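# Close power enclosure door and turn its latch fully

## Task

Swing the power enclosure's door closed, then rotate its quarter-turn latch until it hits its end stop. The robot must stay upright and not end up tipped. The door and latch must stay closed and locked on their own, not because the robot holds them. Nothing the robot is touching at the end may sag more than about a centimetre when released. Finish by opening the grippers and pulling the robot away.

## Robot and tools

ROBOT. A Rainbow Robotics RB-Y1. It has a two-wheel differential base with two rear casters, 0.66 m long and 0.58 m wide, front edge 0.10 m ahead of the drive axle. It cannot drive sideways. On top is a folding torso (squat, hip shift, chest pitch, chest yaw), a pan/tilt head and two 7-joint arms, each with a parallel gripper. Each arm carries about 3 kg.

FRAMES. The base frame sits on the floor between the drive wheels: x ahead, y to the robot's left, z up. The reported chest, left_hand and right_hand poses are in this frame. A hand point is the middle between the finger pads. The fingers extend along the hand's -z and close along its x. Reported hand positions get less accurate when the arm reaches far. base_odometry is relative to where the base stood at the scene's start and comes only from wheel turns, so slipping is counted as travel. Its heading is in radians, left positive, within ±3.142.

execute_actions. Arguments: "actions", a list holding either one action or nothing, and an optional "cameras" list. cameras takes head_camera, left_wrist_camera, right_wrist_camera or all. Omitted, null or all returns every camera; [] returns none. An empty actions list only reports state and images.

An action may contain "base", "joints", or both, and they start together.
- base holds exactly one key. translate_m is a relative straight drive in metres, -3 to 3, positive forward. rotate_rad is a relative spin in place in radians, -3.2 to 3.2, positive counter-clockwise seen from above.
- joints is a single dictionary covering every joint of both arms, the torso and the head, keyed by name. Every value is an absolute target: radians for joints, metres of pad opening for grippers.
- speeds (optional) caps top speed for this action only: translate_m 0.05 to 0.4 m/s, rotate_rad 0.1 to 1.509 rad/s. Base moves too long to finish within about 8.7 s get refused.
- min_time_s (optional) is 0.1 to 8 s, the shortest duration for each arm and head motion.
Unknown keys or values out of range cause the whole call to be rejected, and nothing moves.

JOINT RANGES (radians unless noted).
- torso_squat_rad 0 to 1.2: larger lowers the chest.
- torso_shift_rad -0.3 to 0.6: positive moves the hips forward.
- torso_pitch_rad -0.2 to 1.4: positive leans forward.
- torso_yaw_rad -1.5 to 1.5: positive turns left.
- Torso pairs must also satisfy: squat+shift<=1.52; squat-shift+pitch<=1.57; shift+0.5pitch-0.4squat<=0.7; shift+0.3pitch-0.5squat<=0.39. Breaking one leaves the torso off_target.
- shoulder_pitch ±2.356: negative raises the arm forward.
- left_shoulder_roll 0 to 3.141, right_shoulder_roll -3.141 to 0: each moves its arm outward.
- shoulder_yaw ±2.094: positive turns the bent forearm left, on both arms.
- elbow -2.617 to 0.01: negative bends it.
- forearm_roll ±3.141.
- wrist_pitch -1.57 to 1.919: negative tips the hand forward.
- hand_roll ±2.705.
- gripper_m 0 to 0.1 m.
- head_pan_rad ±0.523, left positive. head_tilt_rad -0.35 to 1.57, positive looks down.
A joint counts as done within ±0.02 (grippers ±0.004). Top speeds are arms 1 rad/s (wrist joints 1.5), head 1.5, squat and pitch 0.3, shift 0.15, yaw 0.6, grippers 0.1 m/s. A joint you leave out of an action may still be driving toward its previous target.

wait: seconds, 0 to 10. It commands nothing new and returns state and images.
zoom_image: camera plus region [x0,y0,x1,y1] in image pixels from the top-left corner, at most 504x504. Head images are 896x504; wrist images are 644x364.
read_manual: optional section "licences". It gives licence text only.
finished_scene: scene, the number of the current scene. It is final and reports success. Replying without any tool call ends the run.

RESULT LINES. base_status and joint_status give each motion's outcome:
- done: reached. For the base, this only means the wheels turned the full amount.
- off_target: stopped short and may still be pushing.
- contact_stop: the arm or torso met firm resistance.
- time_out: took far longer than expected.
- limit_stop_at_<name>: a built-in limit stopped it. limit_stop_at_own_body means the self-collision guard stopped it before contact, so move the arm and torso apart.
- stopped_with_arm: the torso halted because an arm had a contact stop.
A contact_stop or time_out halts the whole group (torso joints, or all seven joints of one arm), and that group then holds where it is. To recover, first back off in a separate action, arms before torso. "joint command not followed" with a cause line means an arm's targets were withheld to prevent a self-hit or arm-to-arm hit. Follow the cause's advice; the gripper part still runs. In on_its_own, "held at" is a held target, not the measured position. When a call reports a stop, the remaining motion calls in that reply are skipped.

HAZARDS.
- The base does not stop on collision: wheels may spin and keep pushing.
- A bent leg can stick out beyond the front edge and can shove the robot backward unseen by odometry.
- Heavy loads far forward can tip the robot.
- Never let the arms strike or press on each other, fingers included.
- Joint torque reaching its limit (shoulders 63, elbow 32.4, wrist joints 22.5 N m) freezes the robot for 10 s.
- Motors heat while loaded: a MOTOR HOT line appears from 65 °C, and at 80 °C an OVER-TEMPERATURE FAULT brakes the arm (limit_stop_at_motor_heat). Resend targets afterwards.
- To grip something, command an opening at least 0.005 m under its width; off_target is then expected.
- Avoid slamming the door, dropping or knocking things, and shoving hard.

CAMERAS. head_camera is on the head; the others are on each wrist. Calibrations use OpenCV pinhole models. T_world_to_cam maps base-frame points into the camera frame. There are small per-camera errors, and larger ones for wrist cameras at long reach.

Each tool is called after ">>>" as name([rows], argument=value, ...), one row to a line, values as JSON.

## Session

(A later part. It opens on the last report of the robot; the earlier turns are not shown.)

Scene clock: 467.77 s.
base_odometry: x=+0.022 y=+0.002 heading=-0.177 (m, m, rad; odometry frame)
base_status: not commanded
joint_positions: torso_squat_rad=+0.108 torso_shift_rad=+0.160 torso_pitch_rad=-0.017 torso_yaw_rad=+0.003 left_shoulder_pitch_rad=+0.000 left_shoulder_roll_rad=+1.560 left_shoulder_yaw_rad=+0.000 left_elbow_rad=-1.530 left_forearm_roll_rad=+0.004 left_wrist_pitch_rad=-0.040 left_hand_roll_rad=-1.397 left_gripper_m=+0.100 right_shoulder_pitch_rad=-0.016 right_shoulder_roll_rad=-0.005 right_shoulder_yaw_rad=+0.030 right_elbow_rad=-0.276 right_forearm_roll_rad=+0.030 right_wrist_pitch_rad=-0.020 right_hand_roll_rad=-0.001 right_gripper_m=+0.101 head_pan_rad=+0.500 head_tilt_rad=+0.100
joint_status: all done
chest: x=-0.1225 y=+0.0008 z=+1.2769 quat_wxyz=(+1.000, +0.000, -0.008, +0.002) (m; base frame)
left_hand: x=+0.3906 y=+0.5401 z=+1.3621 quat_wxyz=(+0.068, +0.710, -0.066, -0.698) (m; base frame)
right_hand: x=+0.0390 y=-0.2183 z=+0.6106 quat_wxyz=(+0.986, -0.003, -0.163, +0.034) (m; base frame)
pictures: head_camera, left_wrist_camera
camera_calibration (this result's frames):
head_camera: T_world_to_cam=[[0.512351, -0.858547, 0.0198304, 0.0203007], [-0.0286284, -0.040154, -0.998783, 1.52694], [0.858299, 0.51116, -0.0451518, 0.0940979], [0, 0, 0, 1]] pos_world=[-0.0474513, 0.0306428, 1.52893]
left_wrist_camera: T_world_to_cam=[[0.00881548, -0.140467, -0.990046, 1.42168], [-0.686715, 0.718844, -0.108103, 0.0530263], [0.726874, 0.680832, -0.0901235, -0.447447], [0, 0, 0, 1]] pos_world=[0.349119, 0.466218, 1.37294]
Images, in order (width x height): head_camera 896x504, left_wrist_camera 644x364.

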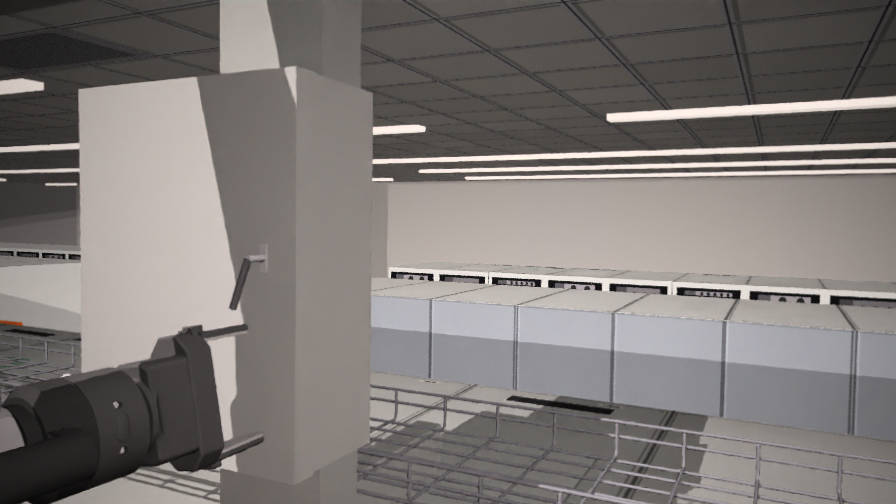

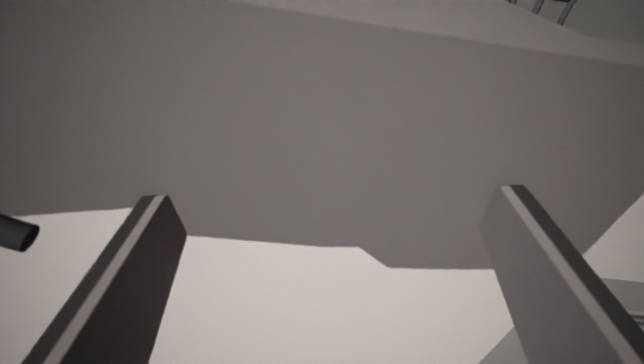

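>>> execute_actions([
  {"joints":{"torso_shift_rad":0.07}},
], cameras=[])

>>> execute_actions([
  {"joints":{"left_shoulder_roll_rad":1.73,"left_elbow_rad":-1.53}},
], cameras=[])

>>> execute_actions([
  {"joints":{"torso_shift_rad":0.16}},
], cameras=["head_camera"])

>>> execute_actions([
  {"joints":{"left_shoulder_roll_rad":1.58,"left_hand_roll_rad":-1.65},"min_time_s":3.5},
], cameras=["head_camera","left_wrist_camera"])

Scene clock: 474.23 s.
base_odometry: x=+0.022 y=+0.002 heading=-0.178 (m, m, rad; odometry frame)
base_status: not commanded
joint_positions: torso_squat_rad=+0.108 torso_shift_rad=+0.070 torso_pitch_rad=-0.016 torso_yaw_rad=+0.003 left_shoulder_pitch_rad=+0.000 left_shoulder_roll_rad=+1.560 left_shoulder_yaw_rad=+0.000 left_elbow_rad=-1.530 left_forearm_roll_rad=+0.004 left_wrist_pitch_rad=-0.040 left_hand_roll_rad=-1.397 left_gripper_m=+0.100 right_shoulder_pitch_rad=-0.016 right_shoulder_roll_rad=-0.005 right_shoulder_yaw_rad=+0.030 right_elbow_rad=-0.276 right_forearm_roll_rad=+0.030 right_wrist_pitch_rad=-0.020 right_hand_roll_rad=-0.001 right_gripper_m=+0.101 head_pan_rad=+0.500 head_tilt_rad=+0.100
joint_status: all done
chest: x=-0.1843 y=+0.0008 z=+1.2841 quat_wxyz=(+1.000, +0.000, -0.008, +0.002) (m; base frame)
left_hand: x=+0.3289 y=+0.5401 z=+1.3688 quat_wxyz=(+0.068, +0.710, -0.066, -0.698) (m; base frame)
right_hand: x=-0.0232 y=-0.2183 z=+0.6177 quat_wxyz=(+0.986, -0.003, -0.163, +0.034) (m; base frame)
pictures: none
No camera images: the call's "cameras" was empty. Leave "cameras" out to get every camera's image.

Scene clock: 475.00 s.
base_odometry: x=+0.022 y=+0.002 heading=-0.178 (m, m, rad; odometry frame)
base_status: not commanded
joint_positions: torso_squat_rad=+0.108 torso_shift_rad=+0.070 torso_pitch_rad=-0.016 torso_yaw_rad=+0.003 left_shoulder_pitch_rad=+0.000 left_shoulder_roll_rad=+1.730 left_shoulder_yaw_rad=+0.000 left_elbow_rad=-1.530 left_forearm_roll_rad=+0.004 left_wrist_pitch_rad=-0.040 left_hand_roll_rad=-1.397 left_gripper_m=+0.100 right_shoulder_pitch_rad=-0.016 right_shoulder_roll_rad=-0.005 right_shoulder_yaw_rad=+0.030 right_elbow_rad=-0.276 right_forearm_roll_rad=+0.030 right_wrist_pitch_rad=-0.020 right_hand_roll_rad=-0.001 right_gripper_m=+0.101 head_pan_rad=+0.500 head_tilt_rad=+0.100
joint_status: all done
chest: x=-0.1843 y=+0.0008 z=+1.2841 quat_wxyz=(+1.000, +0.000, -0.008, +0.002) (m; base frame)
left_hand: x=+0.3280 y=+0.5361 z=+1.4223 quat_wxyz=(+0.008, +0.713, -0.006, -0.701) (m; base frame)
right_hand: x=-0.0233 y=-0.2183 z=+0.6177 quat_wxyz=(+0.986, -0.003, -0.163, +0.034) (m; base frame)
pictures: none
No camera images: the call's "cameras" was empty. Leave "cameras" out to get every camera's image.

Scene clock: 476.40 s.
base_odometry: x=+0.022 y=+0.002 heading=-0.177 (m, m, rad; odometry frame)
base_status: not commanded
joint_positions: torso_squat_rad=+0.108 torso_shift_rad=+0.160 torso_pitch_rad=-0.017 torso_yaw_rad=+0.004 left_shoulder_pitch_rad=+0.000 left_shoulder_roll_rad=+1.730 left_shoulder_yaw_rad=+0.001 left_elbow_rad=-1.526 left_forearm_roll_rad=+0.004 left_wrist_pitch_rad=-0.038 left_hand_roll_rad=-1.396 left_gripper_m=+0.101 right_shoulder_pitch_rad=-0.017 right_shoulder_roll_rad=-0.005 right_shoulder_yaw_rad=+0.030 right_elbow_rad=-0.276 right_forearm_roll_rad=+0.030 right_wrist_pitch_rad=-0.020 right_hand_roll_rad=-0.001 right_gripper_m=+0.101 head_pan_rad=+0.500 head_tilt_rad=+0.100
joint_status: all done
chest: x=-0.1227 y=+0.0013 z=+1.2769 quat_wxyz=(+1.000, -0.001, -0.008, +0.002) (m; base frame)
left_hand: x=+0.3889 y=+0.5392 z=+1.4162 quat_wxyz=(+0.011, +0.714, -0.004, -0.700) (m; base frame)
right_hand: x=+0.0391 y=-0.2182 z=+0.6109 quat_wxyz=(+0.986, -0.003, -0.163, +0.034) (m; base frame)
pictures: head_camera
camera_calibration (this result's frames):
head_camera: T_world_to_cam=[[0.512819, -0.858252, 0.0204829, 0.0200241], [-0.0283127, -0.0407537, -0.998768, 1.52699], [0.85803, 0.511607, -0.0451987, 0.0940985], [0, 0, 0, 1]] pos_world=[-0.0477749, 0.0312748, 1.52895]
Images, in order (width x height): head_camera 896x504.

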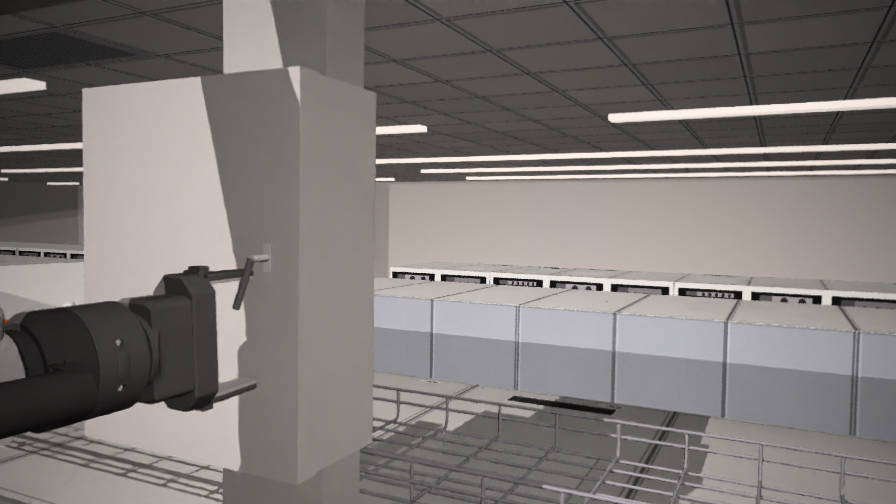

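Scene clock: 487.93 s.
TORQUE FAULT: left_elbow_rad reached its load limit. The robot stopped for 10 seconds, dropped its targets and accepts commands again. The stop added 9.3 s to the call and to motion_time.
base_odometry: x=+0.022 y=+0.002 heading=-0.177 (m, m, rad; odometry frame)
base_status: not commanded
joint_positions: torso_squat_rad=+0.108 torso_shift_rad=+0.159 torso_pitch_rad=-0.017 torso_yaw_rad=+0.004 left_shoulder_pitch_rad=-0.005 left_shoulder_roll_rad=+1.677 left_shoulder_yaw_rad=+0.008 left_elbow_rad=-1.518 left_forearm_roll_rad=+0.005 left_wrist_pitch_rad=-0.034 left_hand_roll_rad=-1.489 left_gripper_m=+0.101 right_shoulder_pitch_rad=-0.016 right_shoulder_roll_rad=-0.005 right_shoulder_yaw_rad=+0.030 right_elbow_rad=-0.276 right_forearm_roll_rad=+0.030 right_wrist_pitch_rad=-0.020 right_hand_roll_rad=-0.001 right_gripper_m=+0.101 head_pan_rad=+0.500 head_tilt_rad=+0.100
joint_status: left_shoulder_roll_rad torque_fault (moved -0.053 of -0.150); left_hand_roll_rad torque_fault (moved -0.093 of -0.254)
on_its_own: left_shoulder_roll_rad is held at +1.676, not at your +1.580, since a torque_fault; left_hand_roll_rad is held at -1.489, not at your -1.650, since a torque_fault
chest: x=-0.1228 y=+0.0014 z=+1.2769 quat_wxyz=(+1.000, -0.001, -0.009, +0.002) (m; base frame)
left_hand: x=+0.3889 y=+0.5450 z=+1.4059 quat_wxyz=(+0.001, +0.718, +0.013, -0.696) (m; base frame)
right_hand: x=+0.0391 y=-0.2181 z=+0.6109 quat_wxyz=(+0.986, -0.003, -0.163, +0.034) (m; base frame)
pictures: head_camera, left_wrist_camera
camera_calibration (this result's frames):
head_camera: T_world_to_cam=[[0.5128, -0.858258, 0.0207298, 0.0198346], [-0.0279918, -0.0408486, -0.998773, 1.52703], [0.858052, 0.511591, -0.0449714, 0.0938553], [0, 0, 0, 1]] pos_world=[-0.0479594, 0.0313848, 1.52897]
left_wrist_camera: T_world_to_cam=[[0.0214176, 0.0659568, -0.997593, 1.35897], [-0.701105, 0.712337, 0.0320446, -0.134814], [0.712736, 0.698731, 0.0614992, -0.663019], [0, 0, 0, 1]] pos_world=[0.348933, 0.469672, 1.40079]
Images, in order (width x height): head_camera 896x504, left_wrist_camera 644x364.

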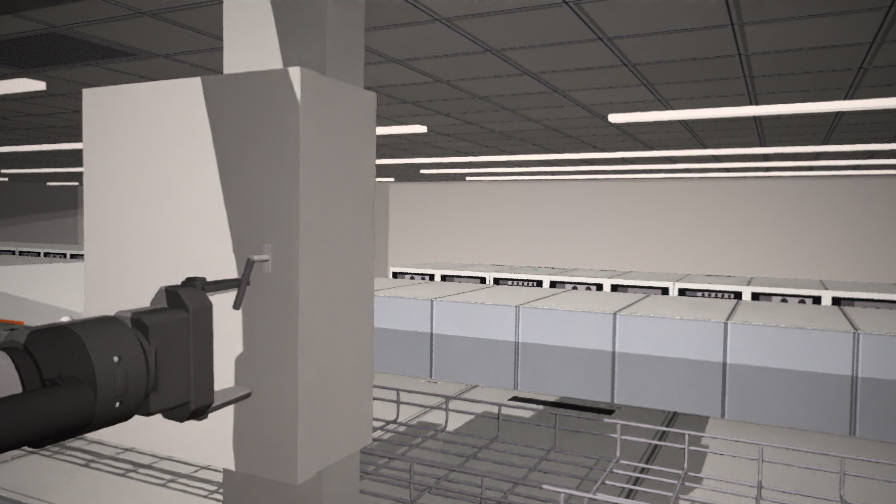

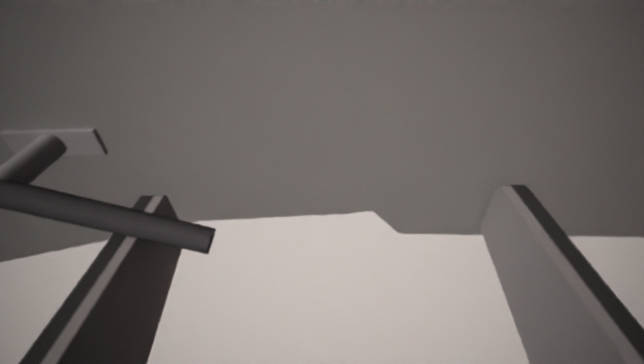

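>>> execute_actions([
  {"joints":{"left_hand_roll_rad":-1.40,"left_shoulder_roll_rad":1.677}},
], cameras=[])

>>> execute_actions([
  {"joints":{"left_shoulder_roll_rad":1.62},"min_time_s":2},
], cameras=["head_camera"])

>>> execute_actions([
  {"joints":{"left_hand_roll_rad":-1.5},"min_time_s":2.5},
], cameras=["head_camera","left_wrist_camera"])

Scene clock: 490.73 s.
base_odometry: x=+0.022 y=+0.002 heading=-0.177 (m, m, rad; odometry frame)
base_status: not commanded
joint_positions: torso_squat_rad=+0.108 torso_shift_rad=+0.160 torso_pitch_rad=-0.017 torso_yaw_rad=+0.003 left_shoulder_pitch_rad=-0.004 left_shoulder_roll_rad=+1.678 left_shoulder_yaw_rad=+0.007 left_elbow_rad=-1.521 left_forearm_roll_rad=+0.005 left_wrist_pitch_rad=-0.035 left_hand_roll_rad=-1.400 left_gripper_m=+0.101 right_shoulder_pitch_rad=-0.016 right_shoulder_roll_rad=-0.005 right_shoulder_yaw_rad=+0.030 right_elbow_rad=-0.276 right_forearm_roll_rad=+0.030 right_wrist_pitch_rad=-0.020 right_hand_roll_rad=-0.001 right_gripper_m=+0.101 head_pan_rad=+0.500 head_tilt_rad=+0.100
joint_status: all done
chest: x=-0.1227 y=+0.0011 z=+1.2769 quat_wxyz=(+1.000, -0.001, -0.008, +0.002) (m; base frame)
left_hand: x=+0.3894 y=+0.5430 z=+1.4051 quat_wxyz=(+0.030, +0.717, -0.020, -0.696) (m; base frame)
right_hand: x=+0.0390 y=-0.2182 z=+0.6108 quat_wxyz=(+0.986, -0.003, -0.163, +0.034) (m; base frame)
pictures: none
No camera images: the call's "cameras" was empty. Leave "cameras" out to get every camera's image.

Scene clock: 493.03 s.
base_odometry: x=+0.022 y=+0.002 heading=-0.177 (m, m, rad; odometry frame)
base_status: not commanded
joint_positions: torso_squat_rad=+0.108 torso_shift_rad=+0.160 torso_pitch_rad=-0.017 torso_yaw_rad=+0.003 left_shoulder_pitch_rad=-0.005 left_shoulder_roll_rad=+1.622 left_shoulder_yaw_rad=+0.009 left_elbow_rad=-1.520 left_forearm_roll_rad=+0.005 left_wrist_pitch_rad=-0.035 left_hand_roll_rad=-1.400 left_gripper_m=+0.101 right_shoulder_pitch_rad=-0.016 right_shoulder_roll_rad=-0.005 right_shoulder_yaw_rad=+0.030 right_elbow_rad=-0.276 right_forearm_roll_rad=+0.030 right_wrist_pitch_rad=-0.020 right_hand_roll_rad=-0.001 right_gripper_m=+0.101 head_pan_rad=+0.500 head_tilt_rad=+0.100
joint_status: all done
chest: x=-0.1227 y=+0.0010 z=+1.2769 quat_wxyz=(+1.000, -0.001, -0.008, +0.002) (m; base frame)
left_hand: x=+0.3898 y=+0.5449 z=+1.3888 quat_wxyz=(+0.050, +0.717, -0.039, -0.694) (m; base frame)
right_hand: x=+0.0390 y=-0.2182 z=+0.6107 quat_wxyz=(+0.986, -0.003, -0.163, +0.034) (m; base frame)
pictures: head_camera
camera_calibration (this result's frames):
head_camera: T_world_to_cam=[[0.512509, -0.858445, 0.0201536, 0.0201652], [-0.0282801, -0.0403322, -0.998786, 1.527], [0.858216, 0.511317, -0.0449475, 0.0938966], [0, 0, 0, 1]] pos_world=[-0.0477347, 0.030887, 1.52896]
Images, in order (width x height): head_camera 896x504.

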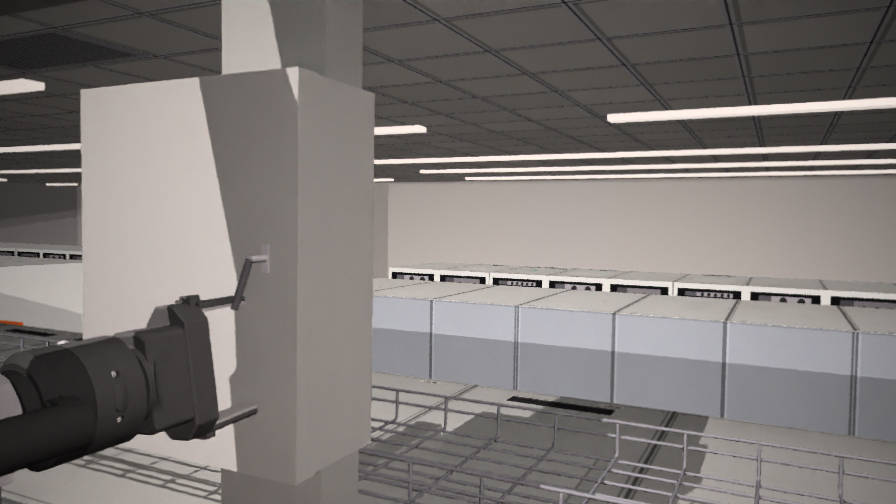

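Scene clock: 495.83 s.
base_odometry: x=+0.022 y=+0.002 heading=-0.177 (m, m, rad; odometry frame)
base_status: not commanded
joint_positions: torso_squat_rad=+0.108 torso_shift_rad=+0.160 torso_pitch_rad=-0.017 torso_yaw_rad=+0.004 left_shoulder_pitch_rad=-0.005 left_shoulder_roll_rad=+1.622 left_shoulder_yaw_rad=+0.009 left_elbow_rad=-1.517 left_forearm_roll_rad=+0.006 left_wrist_pitch_rad=-0.033 left_hand_roll_rad=-1.499 left_gripper_m=+0.101 right_shoulder_pitch_rad=-0.016 right_shoulder_roll_rad=-0.005 right_shoulder_yaw_rad=+0.030 right_elbow_rad=-0.276 right_forearm_roll_rad=+0.030 right_wrist_pitch_rad=-0.020 right_hand_roll_rad=-0.001 right_gripper_m=+0.101 head_pan_rad=+0.500 head_tilt_rad=+0.100
joint_status: all done
chest: x=-0.1227 y=+0.0014 z=+1.2769 quat_wxyz=(+1.000, -0.001, -0.008, +0.002) (m; base frame)
left_hand: x=+0.3895 y=+0.5474 z=+1.3890 quat_wxyz=(+0.018, +0.719, -0.002, -0.695) (m; base frame)
right_hand: x=+0.0391 y=-0.2181 z=+0.6108 quat_wxyz=(+0.986, -0.003, -0.163, +0.034) (m; base frame)
pictures: head_camera, left_wrist_camera
camera_calibration (this result's frames):
head_camera: T_world_to_cam=[[0.512744, -0.858296, 0.0205277, 0.0200262], [-0.0282694, -0.0407755, -0.998768, 1.52699], [0.858076, 0.511532, -0.0451709, 0.0939796], [0, 0, 0, 1]] pos_world=[-0.0477428, 0.0313786, 1.52894]
left_wrist_camera: T_world_to_cam=[[0.0232889, 0.020711, -0.999514, 1.36865], [-0.701876, 0.712297, -0.00159428, -0.0885089], [0.711918, 0.701572, 0.0311251, -0.623068], [0, 0, 0, 1]] pos_world=[0.349577, 0.471826, 1.38724]
Images, in order (width x height): head_camera 896x504, left_wrist_camera 644x364.

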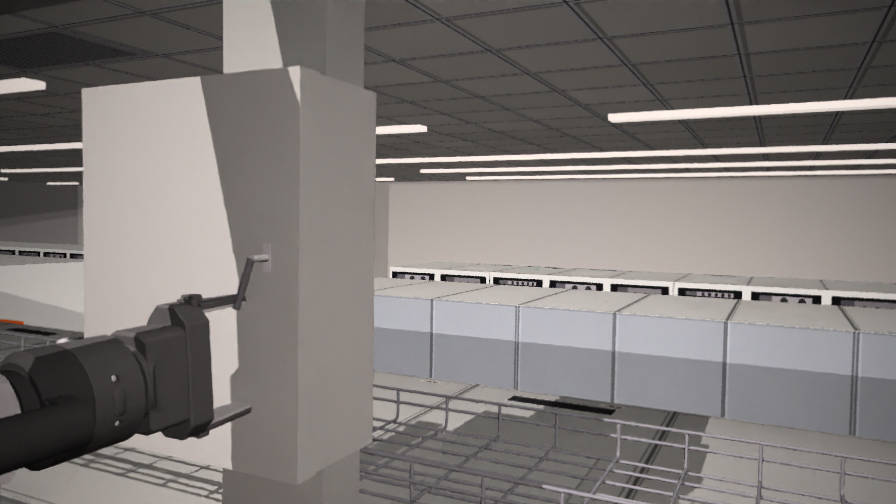

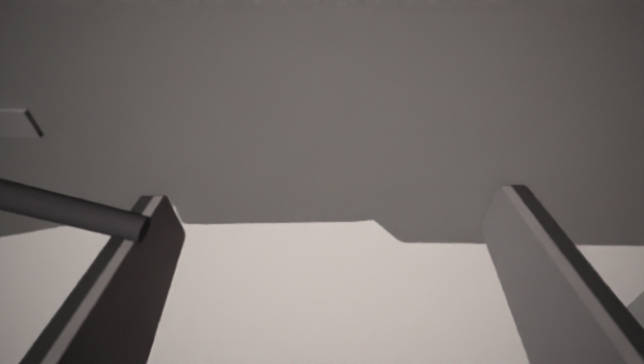

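>>> execute_actions([
  {"joints":{"left_hand_roll_rad":-1.38}},
], cameras=[])

>>> execute_actions([
  {"joints":{"torso_shift_rad":-0.2}},
], cameras=[])

>>> execute_actions([
  {"joints":{"left_shoulder_pitch_rad":-1.68,"left_shoulder_roll_rad":0.5,"left_shoulder_yaw_rad":1.75,"left_elbow_rad":-1.73,"left_forearm_roll_rad":0,"left_wrist_pitch_rad":1.83,"left_hand_roll_rad":0},"min_time_s":2},
], cameras=["head_camera","left_wrist_camera"])

Scene clock: 510.97 s.
base_odometry: x=+0.022 y=+0.002 heading=-0.177 (m, m, rad; odometry frame)
base_status: not commanded
joint_positions: torso_squat_rad=+0.108 torso_shift_rad=+0.160 torso_pitch_rad=-0.017 torso_yaw_rad=+0.003 left_shoulder_pitch_rad=-0.005 left_shoulder_roll_rad=+1.621 left_shoulder_yaw_rad=+0.008 left_elbow_rad=-1.521 left_forearm_roll_rad=+0.005 left_wrist_pitch_rad=-0.035 left_hand_roll_rad=-1.380 left_gripper_m=+0.101 right_shoulder_pitch_rad=-0.016 right_shoulder_roll_rad=-0.005 right_shoulder_yaw_rad=+0.030 right_elbow_rad=-0.276 right_forearm_roll_rad=+0.030 right_wrist_pitch_rad=-0.020 right_hand_roll_rad=-0.001 right_gripper_m=+0.101 head_pan_rad=+0.500 head_tilt_rad=+0.100
joint_status: all done
chest: x=-0.1227 y=+0.0010 z=+1.2769 quat_wxyz=(+1.000, -0.001, -0.008, +0.002) (m; base frame)
left_hand: x=+0.3898 y=+0.5445 z=+1.3878 quat_wxyz=(+0.057, +0.716, -0.047, -0.694) (m; base frame)
right_hand: x=+0.0390 y=-0.2182 z=+0.6108 quat_wxyz=(+0.986, -0.003, -0.163, +0.034) (m; base frame)
pictures: none
No camera images: the call's "cameras" was empty. Leave "cameras" out to get every camera's image.

Scene clock: 514.20 s.
base_odometry: x=+0.022 y=+0.002 heading=-0.178 (m, m, rad; odometry frame)
base_status: not commanded
joint_positions: torso_squat_rad=+0.108 torso_shift_rad=-0.200 torso_pitch_rad=-0.016 torso_yaw_rad=+0.003 left_shoulder_pitch_rad=-0.004 left_shoulder_roll_rad=+1.620 left_shoulder_yaw_rad=+0.006 left_elbow_rad=-1.523 left_forearm_roll_rad=+0.005 left_wrist_pitch_rad=-0.036 left_hand_roll_rad=-1.380 left_gripper_m=+0.100 right_shoulder_pitch_rad=-0.016 right_shoulder_roll_rad=-0.005 right_shoulder_yaw_rad=+0.030 right_elbow_rad=-0.276 right_forearm_roll_rad=+0.030 right_wrist_pitch_rad=-0.020 right_hand_roll_rad=-0.001 right_gripper_m=+0.101 head_pan_rad=+0.500 head_tilt_rad=+0.100
joint_status: all done
chest: x=-0.3713 y=+0.0009 z=+1.2719 quat_wxyz=(+1.000, -0.001, -0.008, +0.002) (m; base frame)
left_hand: x=+0.1415 y=+0.5436 z=+1.3803 quat_wxyz=(+0.056, +0.715, -0.048, -0.696) (m; base frame)
right_hand: x=-0.2102 y=-0.2183 z=+0.6056 quat_wxyz=(+0.986, -0.003, -0.163, +0.034) (m; base frame)
pictures: none
No camera images: the call's "cameras" was empty. Leave "cameras" out to get every camera's image.

Scene clock: 516.97 s.
base_odometry: x=+0.022 y=+0.002 heading=-0.178 (m, m, rad; odometry frame)
base_status: not commanded
joint_positions: torso_squat_rad=+0.108 torso_shift_rad=-0.200 torso_pitch_rad=-0.016 torso_yaw_rad=+0.003 left_shoulder_pitch_rad=-1.680 left_shoulder_roll_rad=+0.500 left_shoulder_yaw_rad=+1.750 left_elbow_rad=-1.730 left_forearm_roll_rad=+0.000 left_wrist_pitch_rad=+1.830 left_hand_roll_rad=+0.000 left_gripper_m=+0.100 right_shoulder_pitch_rad=-0.016 right_shoulder_roll_rad=-0.005 right_shoulder_yaw_rad=+0.030 right_elbow_rad=-0.276 right_forearm_roll_rad=+0.030 right_wrist_pitch_rad=-0.020 right_hand_roll_rad=-0.001 right_gripper_m=+0.101 head_pan_rad=+0.500 head_tilt_rad=+0.100
joint_status: all done
chest: x=-0.3712 y=+0.0008 z=+1.2719 quat_wxyz=(+1.000, +0.000, -0.008, +0.001) (m; base frame)
left_hand: x=+0.0771 y=+0.5345 z=+1.4744 quat_wxyz=(+0.495, -0.487, -0.582, +0.423) (m; base frame)
right_hand: x=-0.2103 y=-0.2183 z=+0.6055 quat_wxyz=(+0.986, -0.003, -0.163, +0.034) (m; base frame)
pictures: head_camera, left_wrist_camera
camera_calibration (this result's frames):
head_camera: T_world_to_cam=[[0.51215, -0.858674, 0.0195239, 0.148144], [-0.0292132, -0.0401332, -0.998767, 1.51458], [0.858399, 0.510948, -0.0456388, 0.308036], [0, 0, 0, 1]] pos_world=[-0.296044, 0.0306019, 1.52388]
left_wrist_camera: T_world_to_cam=[[-0.0502997, 0.976367, 0.210185, -0.827098], [-0.784137, -0.168946, 0.597148, -0.703833], [0.618546, -0.134777, 0.774104, -1.03549], [0, 0, 0, 1]] pos_world=[0.0469929, 0.54908, 1.39571]
Images, in order (width x height): head_camera 896x504, left_wrist_camera 644x364.

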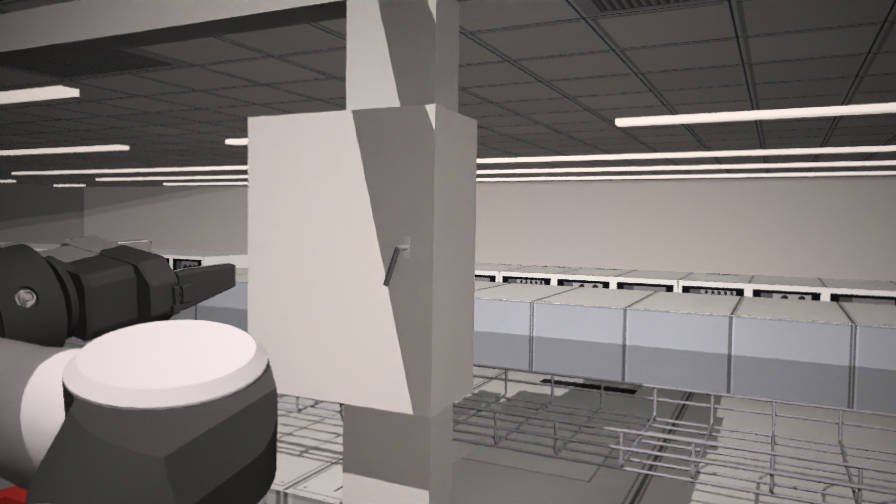

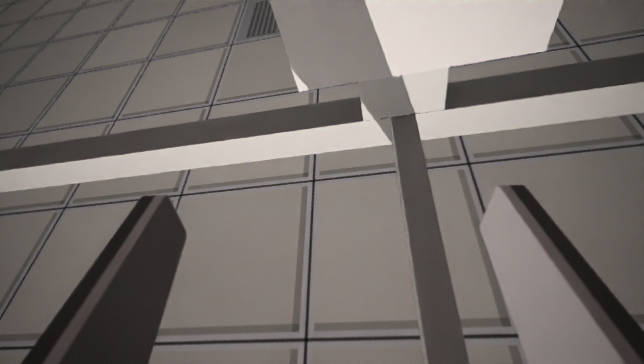

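>>> execute_actions([
  {"joints":{"left_shoulder_pitch_rad":-1.61,"torso_shift_rad":0.2}},
], cameras=["head_camera","left_wrist_camera"])

Scene clock: 522.37 s.
base_odometry: x=+0.022 y=+0.002 heading=-0.178 (m, m, rad; odometry frame)
base_status: not commanded
joint_positions: torso_squat_rad=+0.108 torso_shift_rad=+0.200 torso_pitch_rad=-0.016 torso_yaw_rad=+0.003 left_shoulder_pitch_rad=-1.610 left_shoulder_roll_rad=+0.500 left_shoulder_yaw_rad=+1.750 left_elbow_rad=-1.730 left_forearm_roll_rad=+0.000 left_wrist_pitch_rad=+1.830 left_hand_roll_rad=+0.000 left_gripper_m=+0.100 right_shoulder_pitch_rad=-0.016 right_shoulder_roll_rad=-0.005 right_shoulder_yaw_rad=+0.030 right_elbow_rad=-0.276 right_forearm_roll_rad=+0.030 right_wrist_pitch_rad=-0.020 right_hand_roll_rad=-0.001 right_gripper_m=+0.101 head_pan_rad=+0.500 head_tilt_rad=+0.100
joint_status: all done
chest: x=-0.0946 y=+0.0008 z=+1.2719 quat_wxyz=(+1.000, +0.000, -0.008, +0.001) (m; base frame)
left_hand: x=+0.3533 y=+0.5453 z=+1.4445 quat_wxyz=(+0.509, -0.467, -0.571, +0.444) (m; base frame)
right_hand: x=+0.0662 y=-0.2183 z=+0.6055 quat_wxyz=(+0.986, -0.003, -0.163, +0.034) (m; base frame)
pictures: head_camera, left_wrist_camera
camera_calibration (this result's frames):
head_camera: T_world_to_cam=[[0.512155, -0.858673, 0.0194219, 0.00662068], [-0.0295167, -0.0401955, -0.998756, 1.52262], [0.858386, 0.510945, -0.0459316, 0.0709171], [0, 0, 0, 1]] pos_world=[-0.0193224, 0.0306527, 1.52385]
left_wrist_camera: T_world_to_cam=[[-0.059586, 0.975242, 0.212959, -0.817598], [-0.739094, -0.186499, 0.64727, -0.546401], [0.670962, -0.118829, 0.731908, -1.14804], [0, 0, 0, 1]] pos_world=[0.317732, 0.559033, 1.36804]
Images, in order (width x height): head_camera 896x504, left_wrist_camera 644x364.

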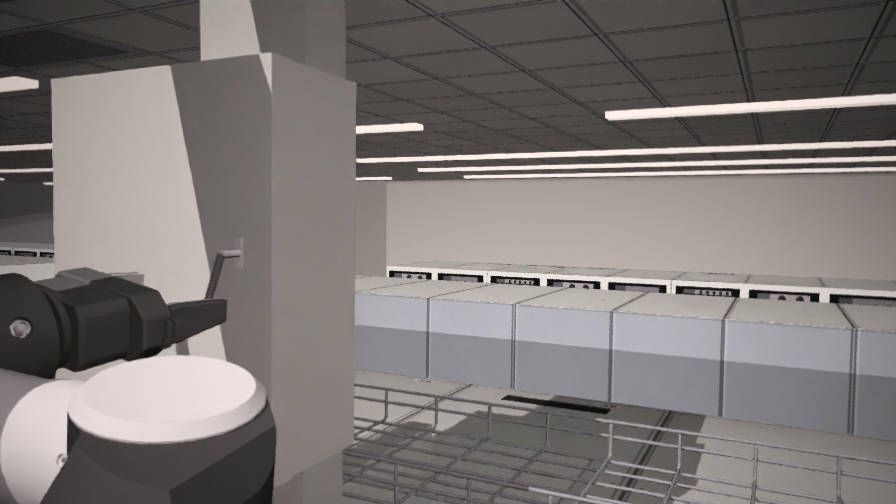

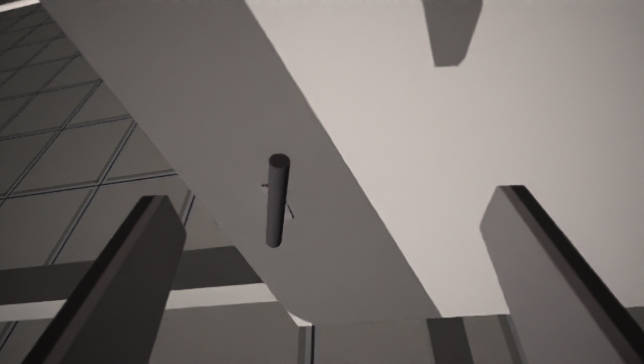

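>>> execute_actions([
  {"joints":{"torso_shift_rad":0.245}},
], cameras=[])

>>> execute_actions([
  {"joints":{"left_shoulder_roll_rad":0.42,"left_elbow_rad":-1.83},"min_time_s":2},
], cameras=["head_camera","left_wrist_camera"])

Scene clock: 526.33 s.
base_odometry: x=+0.022 y=+0.002 heading=-0.178 (m, m, rad; odometry frame)
base_status: not commanded
joint_positions: torso_squat_rad=+0.108 torso_shift_rad=+0.245 torso_pitch_rad=-0.016 torso_yaw_rad=+0.003 left_shoulder_pitch_rad=-1.610 left_shoulder_roll_rad=+0.500 left_shoulder_yaw_rad=+1.750 left_elbow_rad=-1.730 left_forearm_roll_rad=+0.000 left_wrist_pitch_rad=+1.830 left_hand_roll_rad=+0.000 left_gripper_m=+0.100 right_shoulder_pitch_rad=-0.016 right_shoulder_roll_rad=-0.005 right_shoulder_yaw_rad=+0.030 right_elbow_rad=-0.276 right_forearm_roll_rad=+0.030 right_wrist_pitch_rad=-0.020 right_hand_roll_rad=-0.001 right_gripper_m=+0.101 head_pan_rad=+0.500 head_tilt_rad=+0.100
joint_status: all done
chest: x=-0.0640 y=+0.0008 z=+1.2650 quat_wxyz=(+1.000, +0.000, -0.008, +0.001) (m; base frame)
left_hand: x=+0.3838 y=+0.5452 z=+1.4376 quat_wxyz=(+0.509, -0.467, -0.571, +0.444) (m; base frame)
right_hand: x=+0.0967 y=-0.2184 z=+0.5986 quat_wxyz=(+0.986, -0.003, -0.163, +0.034) (m; base frame)
pictures: none
No camera images: the call's "cameras" was empty. Leave "cameras" out to get every camera's image.

Scene clock: 528.63 s.
base_odometry: x=+0.022 y=+0.002 heading=-0.178 (m, m, rad; odometry frame)
base_status: not commanded
joint_positions: torso_squat_rad=+0.108 torso_shift_rad=+0.245 torso_pitch_rad=-0.016 torso_yaw_rad=+0.003 left_shoulder_pitch_rad=-1.610 left_shoulder_roll_rad=+0.420 left_shoulder_yaw_rad=+1.750 left_elbow_rad=-1.830 left_forearm_roll_rad=+0.000 left_wrist_pitch_rad=+1.830 left_hand_roll_rad=+0.000 left_gripper_m=+0.100 right_shoulder_pitch_rad=-0.016 right_shoulder_roll_rad=-0.005 right_shoulder_yaw_rad=+0.030 right_elbow_rad=-0.276 right_forearm_roll_rad=+0.030 right_wrist_pitch_rad=-0.020 right_hand_roll_rad=-0.001 right_gripper_m=+0.101 head_pan_rad=+0.500 head_tilt_rad=+0.100
joint_status: all done
chest: x=-0.0640 y=+0.0008 z=+1.2650 quat_wxyz=(+1.000, +0.000, -0.008, +0.001) (m; base frame)
left_hand: x=+0.3833 y=+0.5293 z=+1.4279 quat_wxyz=(+0.506, -0.458, -0.573, +0.454) (m; base frame)
right_hand: x=+0.0967 y=-0.2184 z=+0.5986 quat_wxyz=(+0.986, -0.003, -0.163, +0.034) (m; base frame)
pictures: head_camera, left_wrist_camera
camera_calibration (this result's frames):
head_camera: T_world_to_cam=[[0.512155, -0.858673, 0.0194239, -0.00889315], [-0.0295127, -0.0401955, -0.998756, 1.51661], [0.858386, 0.510945, -0.0459281, 0.0443841], [0, 0, 0, 1]] pos_world=[0.0112154, 0.030647, 1.51694]
left_wrist_camera: T_world_to_cam=[[-0.08034, 0.974255, 0.210647, -0.784955], [-0.727841, -0.201727, 0.655403, -0.524259], [0.681023, -0.100663, 0.72531, -1.16194], [0, 0, 0, 1]] pos_world=[0.346668, 0.542025, 1.35172]
Images, in order (width x height): head_camera 896x504, left_wrist_camera 644x364.

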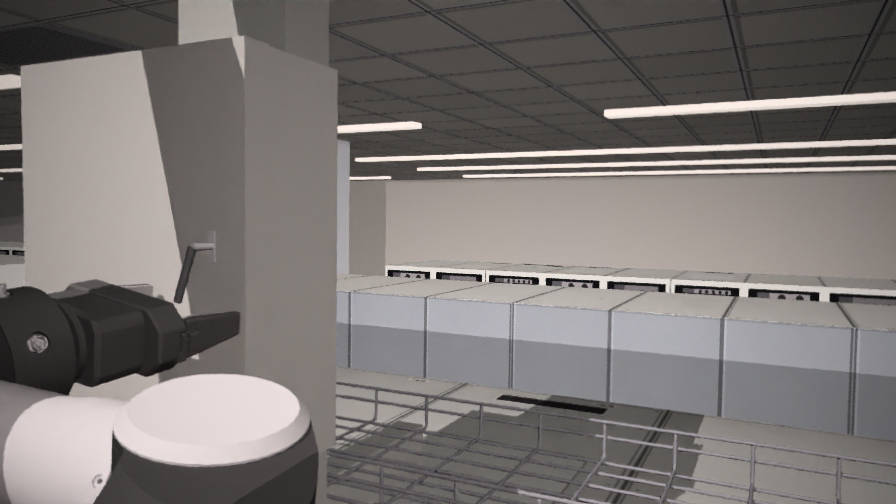

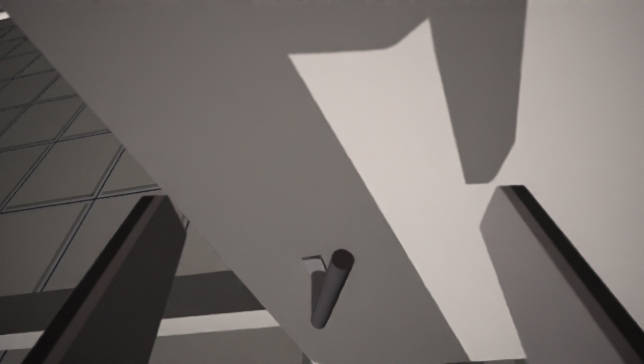

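>>> execute_actions([
  {"joints":{"left_shoulder_pitch_rad":-1.67}},
], cameras=[])

>>> execute_actions([
  {"joints":{"torso_shift_rad":0.18}},
], cameras=[])

>>> execute_actions([
  {"joints":{"torso_yaw_rad":-0.08}},
], cameras=["head_camera","left_wrist_camera"])

Scene clock: 531.73 s.
base_odometry: x=+0.022 y=+0.002 heading=-0.178 (m, m, rad; odometry frame)
base_status: not commanded
joint_positions: torso_squat_rad=+0.108 torso_shift_rad=+0.245 torso_pitch_rad=-0.016 torso_yaw_rad=+0.003 left_shoulder_pitch_rad=-1.670 left_shoulder_roll_rad=+0.420 left_shoulder_yaw_rad=+1.750 left_elbow_rad=-1.830 left_forearm_roll_rad=+0.000 left_wrist_pitch_rad=+1.830 left_hand_roll_rad=+0.000 left_gripper_m=+0.100 right_shoulder_pitch_rad=-0.016 right_shoulder_roll_rad=-0.005 right_shoulder_yaw_rad=+0.030 right_elbow_rad=-0.276 right_forearm_roll_rad=+0.030 right_wrist_pitch_rad=-0.020 right_hand_roll_rad=-0.001 right_gripper_m=+0.101 head_pan_rad=+0.500 head_tilt_rad=+0.100
joint_status: all done
chest: x=-0.0640 y=+0.0008 z=+1.2650 quat_wxyz=(+1.000, +0.000, -0.008, +0.001) (m; base frame)
left_hand: x=+0.3841 y=+0.5201 z=+1.4533 quat_wxyz=(+0.494, -0.477, -0.582, +0.435) (m; base frame)
right_hand: x=+0.0967 y=-0.2183 z=+0.5986 quat_wxyz=(+0.986, -0.003, -0.163, +0.034) (m; base frame)
pictures: none
No camera images: the call's "cameras" was empty. Leave "cameras" out to get every camera's image.

Scene clock: 532.93 s.
base_odometry: x=+0.022 y=+0.002 heading=-0.178 (m, m, rad; odometry frame)
base_status: not commanded
joint_positions: torso_squat_rad=+0.108 torso_shift_rad=+0.180 torso_pitch_rad=-0.016 torso_yaw_rad=+0.003 left_shoulder_pitch_rad=-1.670 left_shoulder_roll_rad=+0.420 left_shoulder_yaw_rad=+1.750 left_elbow_rad=-1.830 left_forearm_roll_rad=+0.000 left_wrist_pitch_rad=+1.830 left_hand_roll_rad=+0.000 left_gripper_m=+0.100 right_shoulder_pitch_rad=-0.016 right_shoulder_roll_rad=-0.005 right_shoulder_yaw_rad=+0.030 right_elbow_rad=-0.276 right_forearm_roll_rad=+0.030 right_wrist_pitch_rad=-0.020 right_hand_roll_rad=-0.001 right_gripper_m=+0.101 head_pan_rad=+0.500 head_tilt_rad=+0.100
joint_status: all done
chest: x=-0.1085 y=+0.0008 z=+1.2745 quat_wxyz=(+1.000, +0.000, -0.008, +0.001) (m; base frame)
left_hand: x=+0.3396 y=+0.5201 z=+1.4630 quat_wxyz=(+0.494, -0.477, -0.583, +0.435) (m; base frame)
right_hand: x=+0.0526 y=-0.2183 z=+0.6082 quat_wxyz=(+0.986, -0.003, -0.163, +0.034) (m; base frame)
pictures: none
No camera images: the call's "cameras" was empty. Leave "cameras" out to get every camera's image.

Scene clock: 533.77 s.
base_odometry: x=+0.022 y=+0.002 heading=-0.178 (m, m, rad; odometry frame)
base_status: not commanded
joint_positions: torso_squat_rad=+0.108 torso_shift_rad=+0.180 torso_pitch_rad=-0.016 torso_yaw_rad=-0.080 left_shoulder_pitch_rad=-1.670 left_shoulder_roll_rad=+0.420 left_shoulder_yaw_rad=+1.750 left_elbow_rad=-1.830 left_forearm_roll_rad=+0.000 left_wrist_pitch_rad=+1.830 left_hand_roll_rad=+0.000 left_gripper_m=+0.100 right_shoulder_pitch_rad=-0.016 right_shoulder_roll_rad=-0.005 right_shoulder_yaw_rad=+0.030 right_elbow_rad=-0.276 right_forearm_roll_rad=+0.030 right_wrist_pitch_rad=-0.020 right_hand_roll_rad=-0.001 right_gripper_m=+0.101 head_pan_rad=+0.500 head_tilt_rad=+0.100
joint_status: all done
chest: x=-0.1084 y=+0.0008 z=+1.2745 quat_wxyz=(+0.999, +0.000, -0.008, -0.040) (m; base frame)
left_hand: x=+0.3812 y=+0.4808 z=+1.4637 quat_wxyz=(+0.512, -0.500, -0.562, +0.414) (m; base frame)
right_hand: x=+0.0339 y=-0.2300 z=+0.6079 quat_wxyz=(+0.987, -0.009, -0.163, -0.007) (m; base frame)
pictures: head_camera, left_wrist_camera
camera_calibration (this result's frames):
head_camera: T_world_to_cam=[[0.439191, -0.898204, 0.018446, 0.00702201], [-0.0321998, -0.0362569, -0.998824, 1.52463], [0.897816, 0.438081, -0.0448457, 0.0859139], [0, 0, 0, 1]] pos_world=[-0.031126, 0.0239486, 1.52656]
left_wrist_camera: T_world_to_cam=[[0.00904226, 0.978035, 0.208243, -0.777749], [-0.780513, -0.123275, 0.612864, -0.51444], [0.625074, -0.168078, 0.762255, -1.19168], [0, 0, 0, 1]] pos_world=[0.350391, 0.496953, 1.3856]
Images, in order (width x height): head_camera 896x504, left_wrist_camera 644x364.

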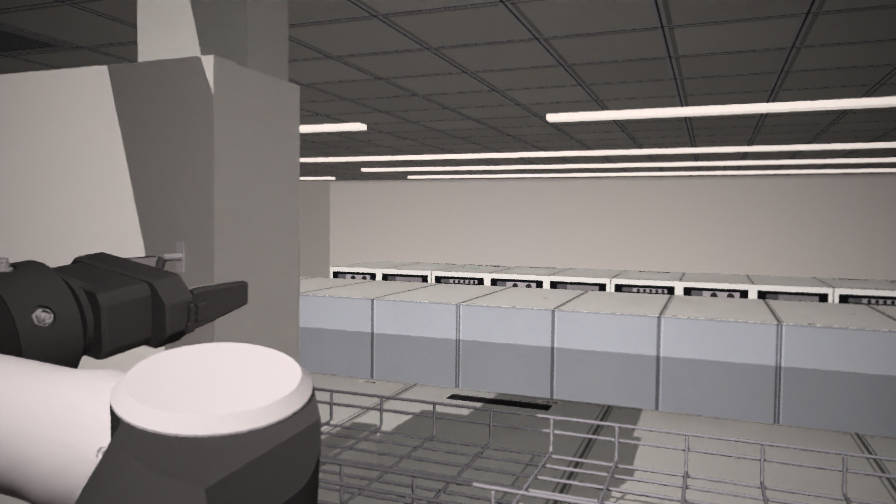

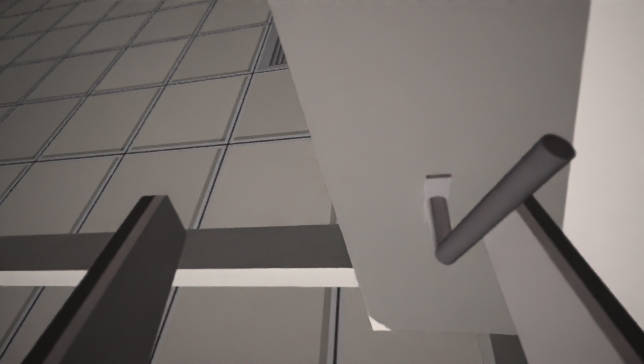

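>>> execute_actions([
  {"joints":{"left_shoulder_pitch_rad":-1.64}},
], cameras=[])

>>> execute_actions([
  {"joints":{"torso_yaw_rad":-0.15,"torso_shift_rad":0.14}},
], cameras=["head_camera","left_wrist_camera"])

Scene clock: 536.47 s.
base_odometry: x=+0.022 y=+0.002 heading=-0.178 (m, m, rad; odometry frame)
base_status: not commanded
joint_positions: torso_squat_rad=+0.108 torso_shift_rad=+0.180 torso_pitch_rad=-0.016 torso_yaw_rad=-0.080 left_shoulder_pitch_rad=-1.640 left_shoulder_roll_rad=+0.420 left_shoulder_yaw_rad=+1.750 left_elbow_rad=-1.830 left_forearm_roll_rad=+0.000 left_wrist_pitch_rad=+1.830 left_hand_roll_rad=+0.000 left_gripper_m=+0.100 right_shoulder_pitch_rad=-0.016 right_shoulder_roll_rad=-0.005 right_shoulder_yaw_rad=+0.030 right_elbow_rad=-0.276 right_forearm_roll_rad=+0.030 right_wrist_pitch_rad=-0.020 right_hand_roll_rad=-0.001 right_gripper_m=+0.101 head_pan_rad=+0.500 head_tilt_rad=+0.100
joint_status: all done
chest: x=-0.1084 y=+0.0008 z=+1.2745 quat_wxyz=(+0.999, +0.000, -0.008, -0.040) (m; base frame)
left_hand: x=+0.3814 y=+0.4854 z=+1.4510 quat_wxyz=(+0.518, -0.491, -0.558, +0.423) (m; base frame)
right_hand: x=+0.0339 y=-0.2300 z=+0.6079 quat_wxyz=(+0.987, -0.009, -0.163, -0.007) (m; base frame)
pictures: none
No camera images: the call's "cameras" was empty. Leave "cameras" out to get every camera's image.

Scene clock: 537.67 s.
base_odometry: x=+0.022 y=+0.002 heading=-0.177 (m, m, rad; odometry frame)
base_status: not commanded
joint_positions: torso_squat_rad=+0.108 torso_shift_rad=+0.157 torso_pitch_rad=-0.015 torso_yaw_rad=-0.116 left_shoulder_pitch_rad=-1.639 left_shoulder_roll_rad=+0.426 left_shoulder_yaw_rad=+1.750 left_elbow_rad=-1.833 left_forearm_roll_rad=+0.000 left_wrist_pitch_rad=+1.827 left_hand_roll_rad=+0.000 left_gripper_m=+0.101 right_shoulder_pitch_rad=-0.016 right_shoulder_roll_rad=-0.005 right_shoulder_yaw_rad=+0.030 right_elbow_rad=-0.276 right_forearm_roll_rad=+0.030 right_wrist_pitch_rad=-0.020 right_hand_roll_rad=-0.001 right_gripper_m=+0.101 head_pan_rad=+0.500 head_tilt_rad=+0.100
joint_status: torso_yaw_rad contact_stop (moved -0.036 of -0.070); the others done
on_its_own: torso_yaw_rad is held at -0.117, not at your -0.150, since a contact_stop
chest: x=-0.1237 y=+0.0021 z=+1.2772 quat_wxyz=(+0.998, -0.001, -0.008, -0.058) (m; base frame)
left_hand: x=+0.3811 y=+0.4733 z=+1.4530 quat_wxyz=(+0.522, -0.498, -0.552, +0.417) (m; base frame)
right_hand: x=+0.0097 y=-0.2345 z=+0.6107 quat_wxyz=(+0.986, -0.012, -0.162, -0.025) (m; base frame)
pictures: head_camera, left_wrist_camera
camera_calibration (this result's frames):
head_camera: T_world_to_cam=[[0.406793, -0.913316, 0.0193391, 0.00971852], [-0.0341286, -0.0363493, -0.998756, 1.52651], [0.912883, 0.405627, -0.0459568, 0.102552], [0, 0, 0, 1]] pos_world=[-0.0454737, 0.0227657, 1.52913]
left_wrist_camera: T_world_to_cam=[[0.0282257, 0.977825, 0.207514, -0.774329], [-0.765269, -0.112419, 0.633818, -0.550243], [0.643091, -0.176694, 0.745126, -1.16262], [0, 0, 0, 1]] pos_world=[0.34844, 0.489873, 1.37573]
Images, in order (width x height): head_camera 896x504, left_wrist_camera 644x364.

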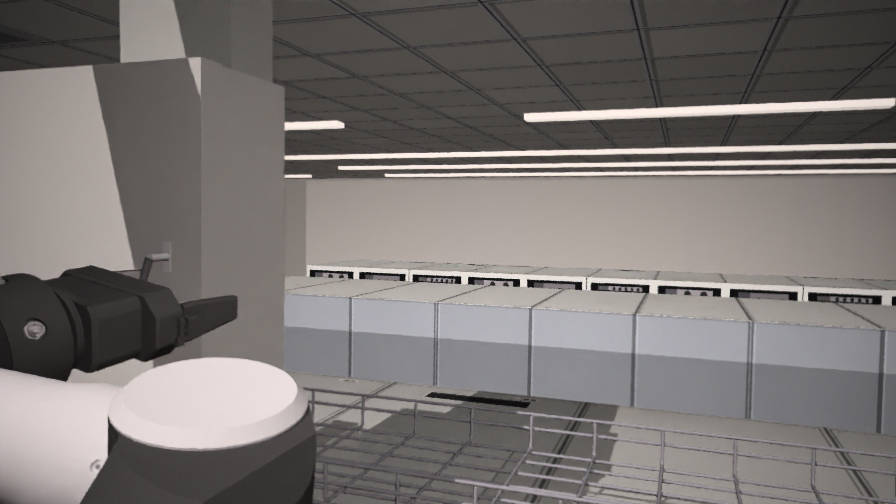

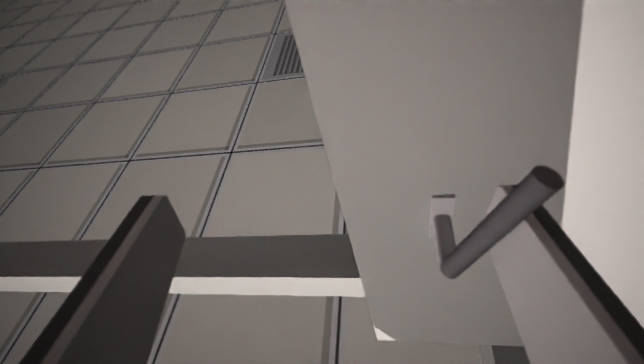

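>>> execute_actions([
  {"joints":{"left_shoulder_roll_rad":0.33,"left_elbow_rad":-1.945,"left_shoulder_pitch_rad":-1.65},"min_time_s":3},
], cameras=["head_camera","left_wrist_camera"])

Scene clock: 541.63 s.
base_odometry: x=+0.022 y=+0.002 heading=-0.177 (m, m, rad; odometry frame)
base_status: not commanded
joint_positions: torso_squat_rad=+0.108 torso_shift_rad=+0.157 torso_pitch_rad=-0.015 torso_yaw_rad=-0.116 left_shoulder_pitch_rad=-1.639 left_shoulder_roll_rad=+0.424 left_shoulder_yaw_rad=+1.750 left_elbow_rad=-1.846 left_forearm_roll_rad=+0.000 left_wrist_pitch_rad=+1.821 left_hand_roll_rad=+0.000 left_gripper_m=+0.101 right_shoulder_pitch_rad=-0.016 right_shoulder_roll_rad=-0.005 right_shoulder_yaw_rad=+0.030 right_elbow_rad=-0.276 right_forearm_roll_rad=+0.030 right_wrist_pitch_rad=-0.020 right_hand_roll_rad=-0.001 right_gripper_m=+0.101 head_pan_rad=+0.500 head_tilt_rad=+0.100
joint_status: left_shoulder_roll_rad contact_stop (moved -0.002 of -0.096); left_elbow_rad contact_stop_at_left_shoulder_roll_rad (moved -0.013 of -0.112); the others done
on_its_own: torso_yaw_rad is held at -0.117, not at your -0.150, since a contact_stop; left_shoulder_roll_rad is held at +0.421, not at your +0.330, since a contact_stop; left_elbow_rad is held at -1.844, not at your -1.945, since a contact_stop
chest: x=-0.1238 y=+0.0015 z=+1.2772 quat_wxyz=(+0.998, +0.000, -0.008, -0.058) (m; base frame)
left_hand: x=+0.3785 y=+0.4755 z=+1.4537 quat_wxyz=(+0.518, -0.495, -0.557, +0.421) (m; base frame)
right_hand: x=+0.0097 y=-0.2347 z=+0.6105 quat_wxyz=(+0.986, -0.012, -0.162, -0.025) (m; base frame)
pictures: head_camera, left_wrist_camera
camera_calibration (this result's frames):
head_camera: T_world_to_cam=[[0.406475, -0.913473, 0.0185564, 0.0101275], [-0.0341349, -0.0354787, -0.998787, 1.52652], [0.913024, 0.405349, -0.0456025, 0.102381], [0, 0, 0, 1]] pos_world=[-0.0454848, 0.0219105, 1.52915]
left_wrist_camera: T_world_to_cam=[[0.0117473, 0.978269, 0.207008, -0.769773], [-0.765308, -0.124443, 0.63152, -0.543437], [0.643557, -0.165843, 0.747215, -1.1695], [0, 0, 0, 1]] pos_world=[0.345784, 0.491464, 1.37641]
Images, in order (width x height): head_camera 896x504, left_wrist_camera 644x364.

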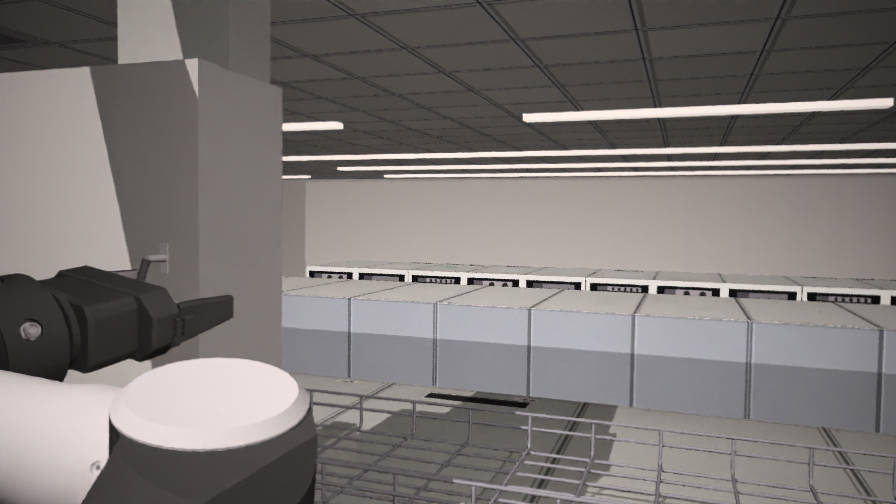

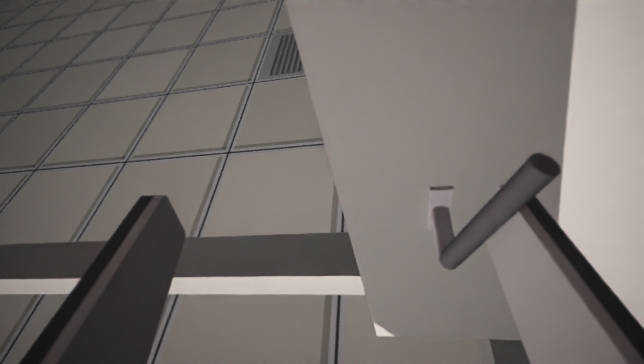

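>>> execute_actions([
  {"joints":{"left_wrist_pitch_rad":1.919},"min_time_s":2},
], cameras=["left_wrist_camera"])

Scene clock: 545.60 s.
base_odometry: x=+0.022 y=+0.002 heading=-0.177 (m, m, rad; odometry frame)
base_status: not commanded
joint_positions: torso_squat_rad=+0.108 torso_shift_rad=+0.157 torso_pitch_rad=-0.015 torso_yaw_rad=-0.116 left_shoulder_pitch_rad=-1.638 left_shoulder_roll_rad=+0.428 left_shoulder_yaw_rad=+1.750 left_elbow_rad=-1.847 left_forearm_roll_rad=+0.000 left_wrist_pitch_rad=+1.822 left_hand_roll_rad=+0.000 left_gripper_m=+0.101 right_shoulder_pitch_rad=-0.016 right_shoulder_roll_rad=-0.005 right_shoulder_yaw_rad=+0.030 right_elbow_rad=-0.276 right_forearm_roll_rad=+0.030 right_wrist_pitch_rad=-0.020 right_hand_roll_rad=-0.001 right_gripper_m=+0.101 head_pan_rad=+0.500 head_tilt_rad=+0.100
joint_status: left_wrist_pitch_rad contact_stop (moved +0.001 of +0.098)
on_its_own: torso_yaw_rad is held at -0.117, not at your -0.150, since a contact_stop; left_shoulder_roll_rad is held at +0.426, not at your +0.330, since a contact_stop; left_elbow_rad is held at -1.846, not at your -1.945, since a contact_stop; left_wrist_pitch_rad is held at +1.823, not at your +1.919, since a contact_stop
chest: x=-0.1238 y=+0.0012 z=+1.2772 quat_wxyz=(+0.998, +0.000, -0.008, -0.058) (m; base frame)
left_hand: x=+0.3772 y=+0.4769 z=+1.4539 quat_wxyz=(+0.517, -0.494, -0.558, +0.422) (m; base frame)
right_hand: x=+0.0096 y=-0.2347 z=+0.6105 quat_wxyz=(+0.986, -0.012, -0.162, -0.025) (m; base frame)
pictures: left_wrist_camera
camera_calibration (this result's frames):
left_wrist_camera: T_world_to_cam=[[0.00799085, 0.978328, 0.206906, -0.769639], [-0.765064, -0.127255, 0.631255, -0.542702], [0.643904, -0.163341, 0.747467, -1.1703], [0, 0, 0, 1]] pos_world=[0.34451, 0.49274, 1.37659]
Images, in order (width x height): left_wrist_camera 644x364.

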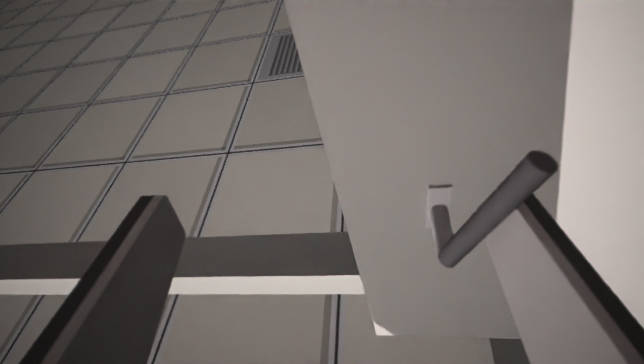

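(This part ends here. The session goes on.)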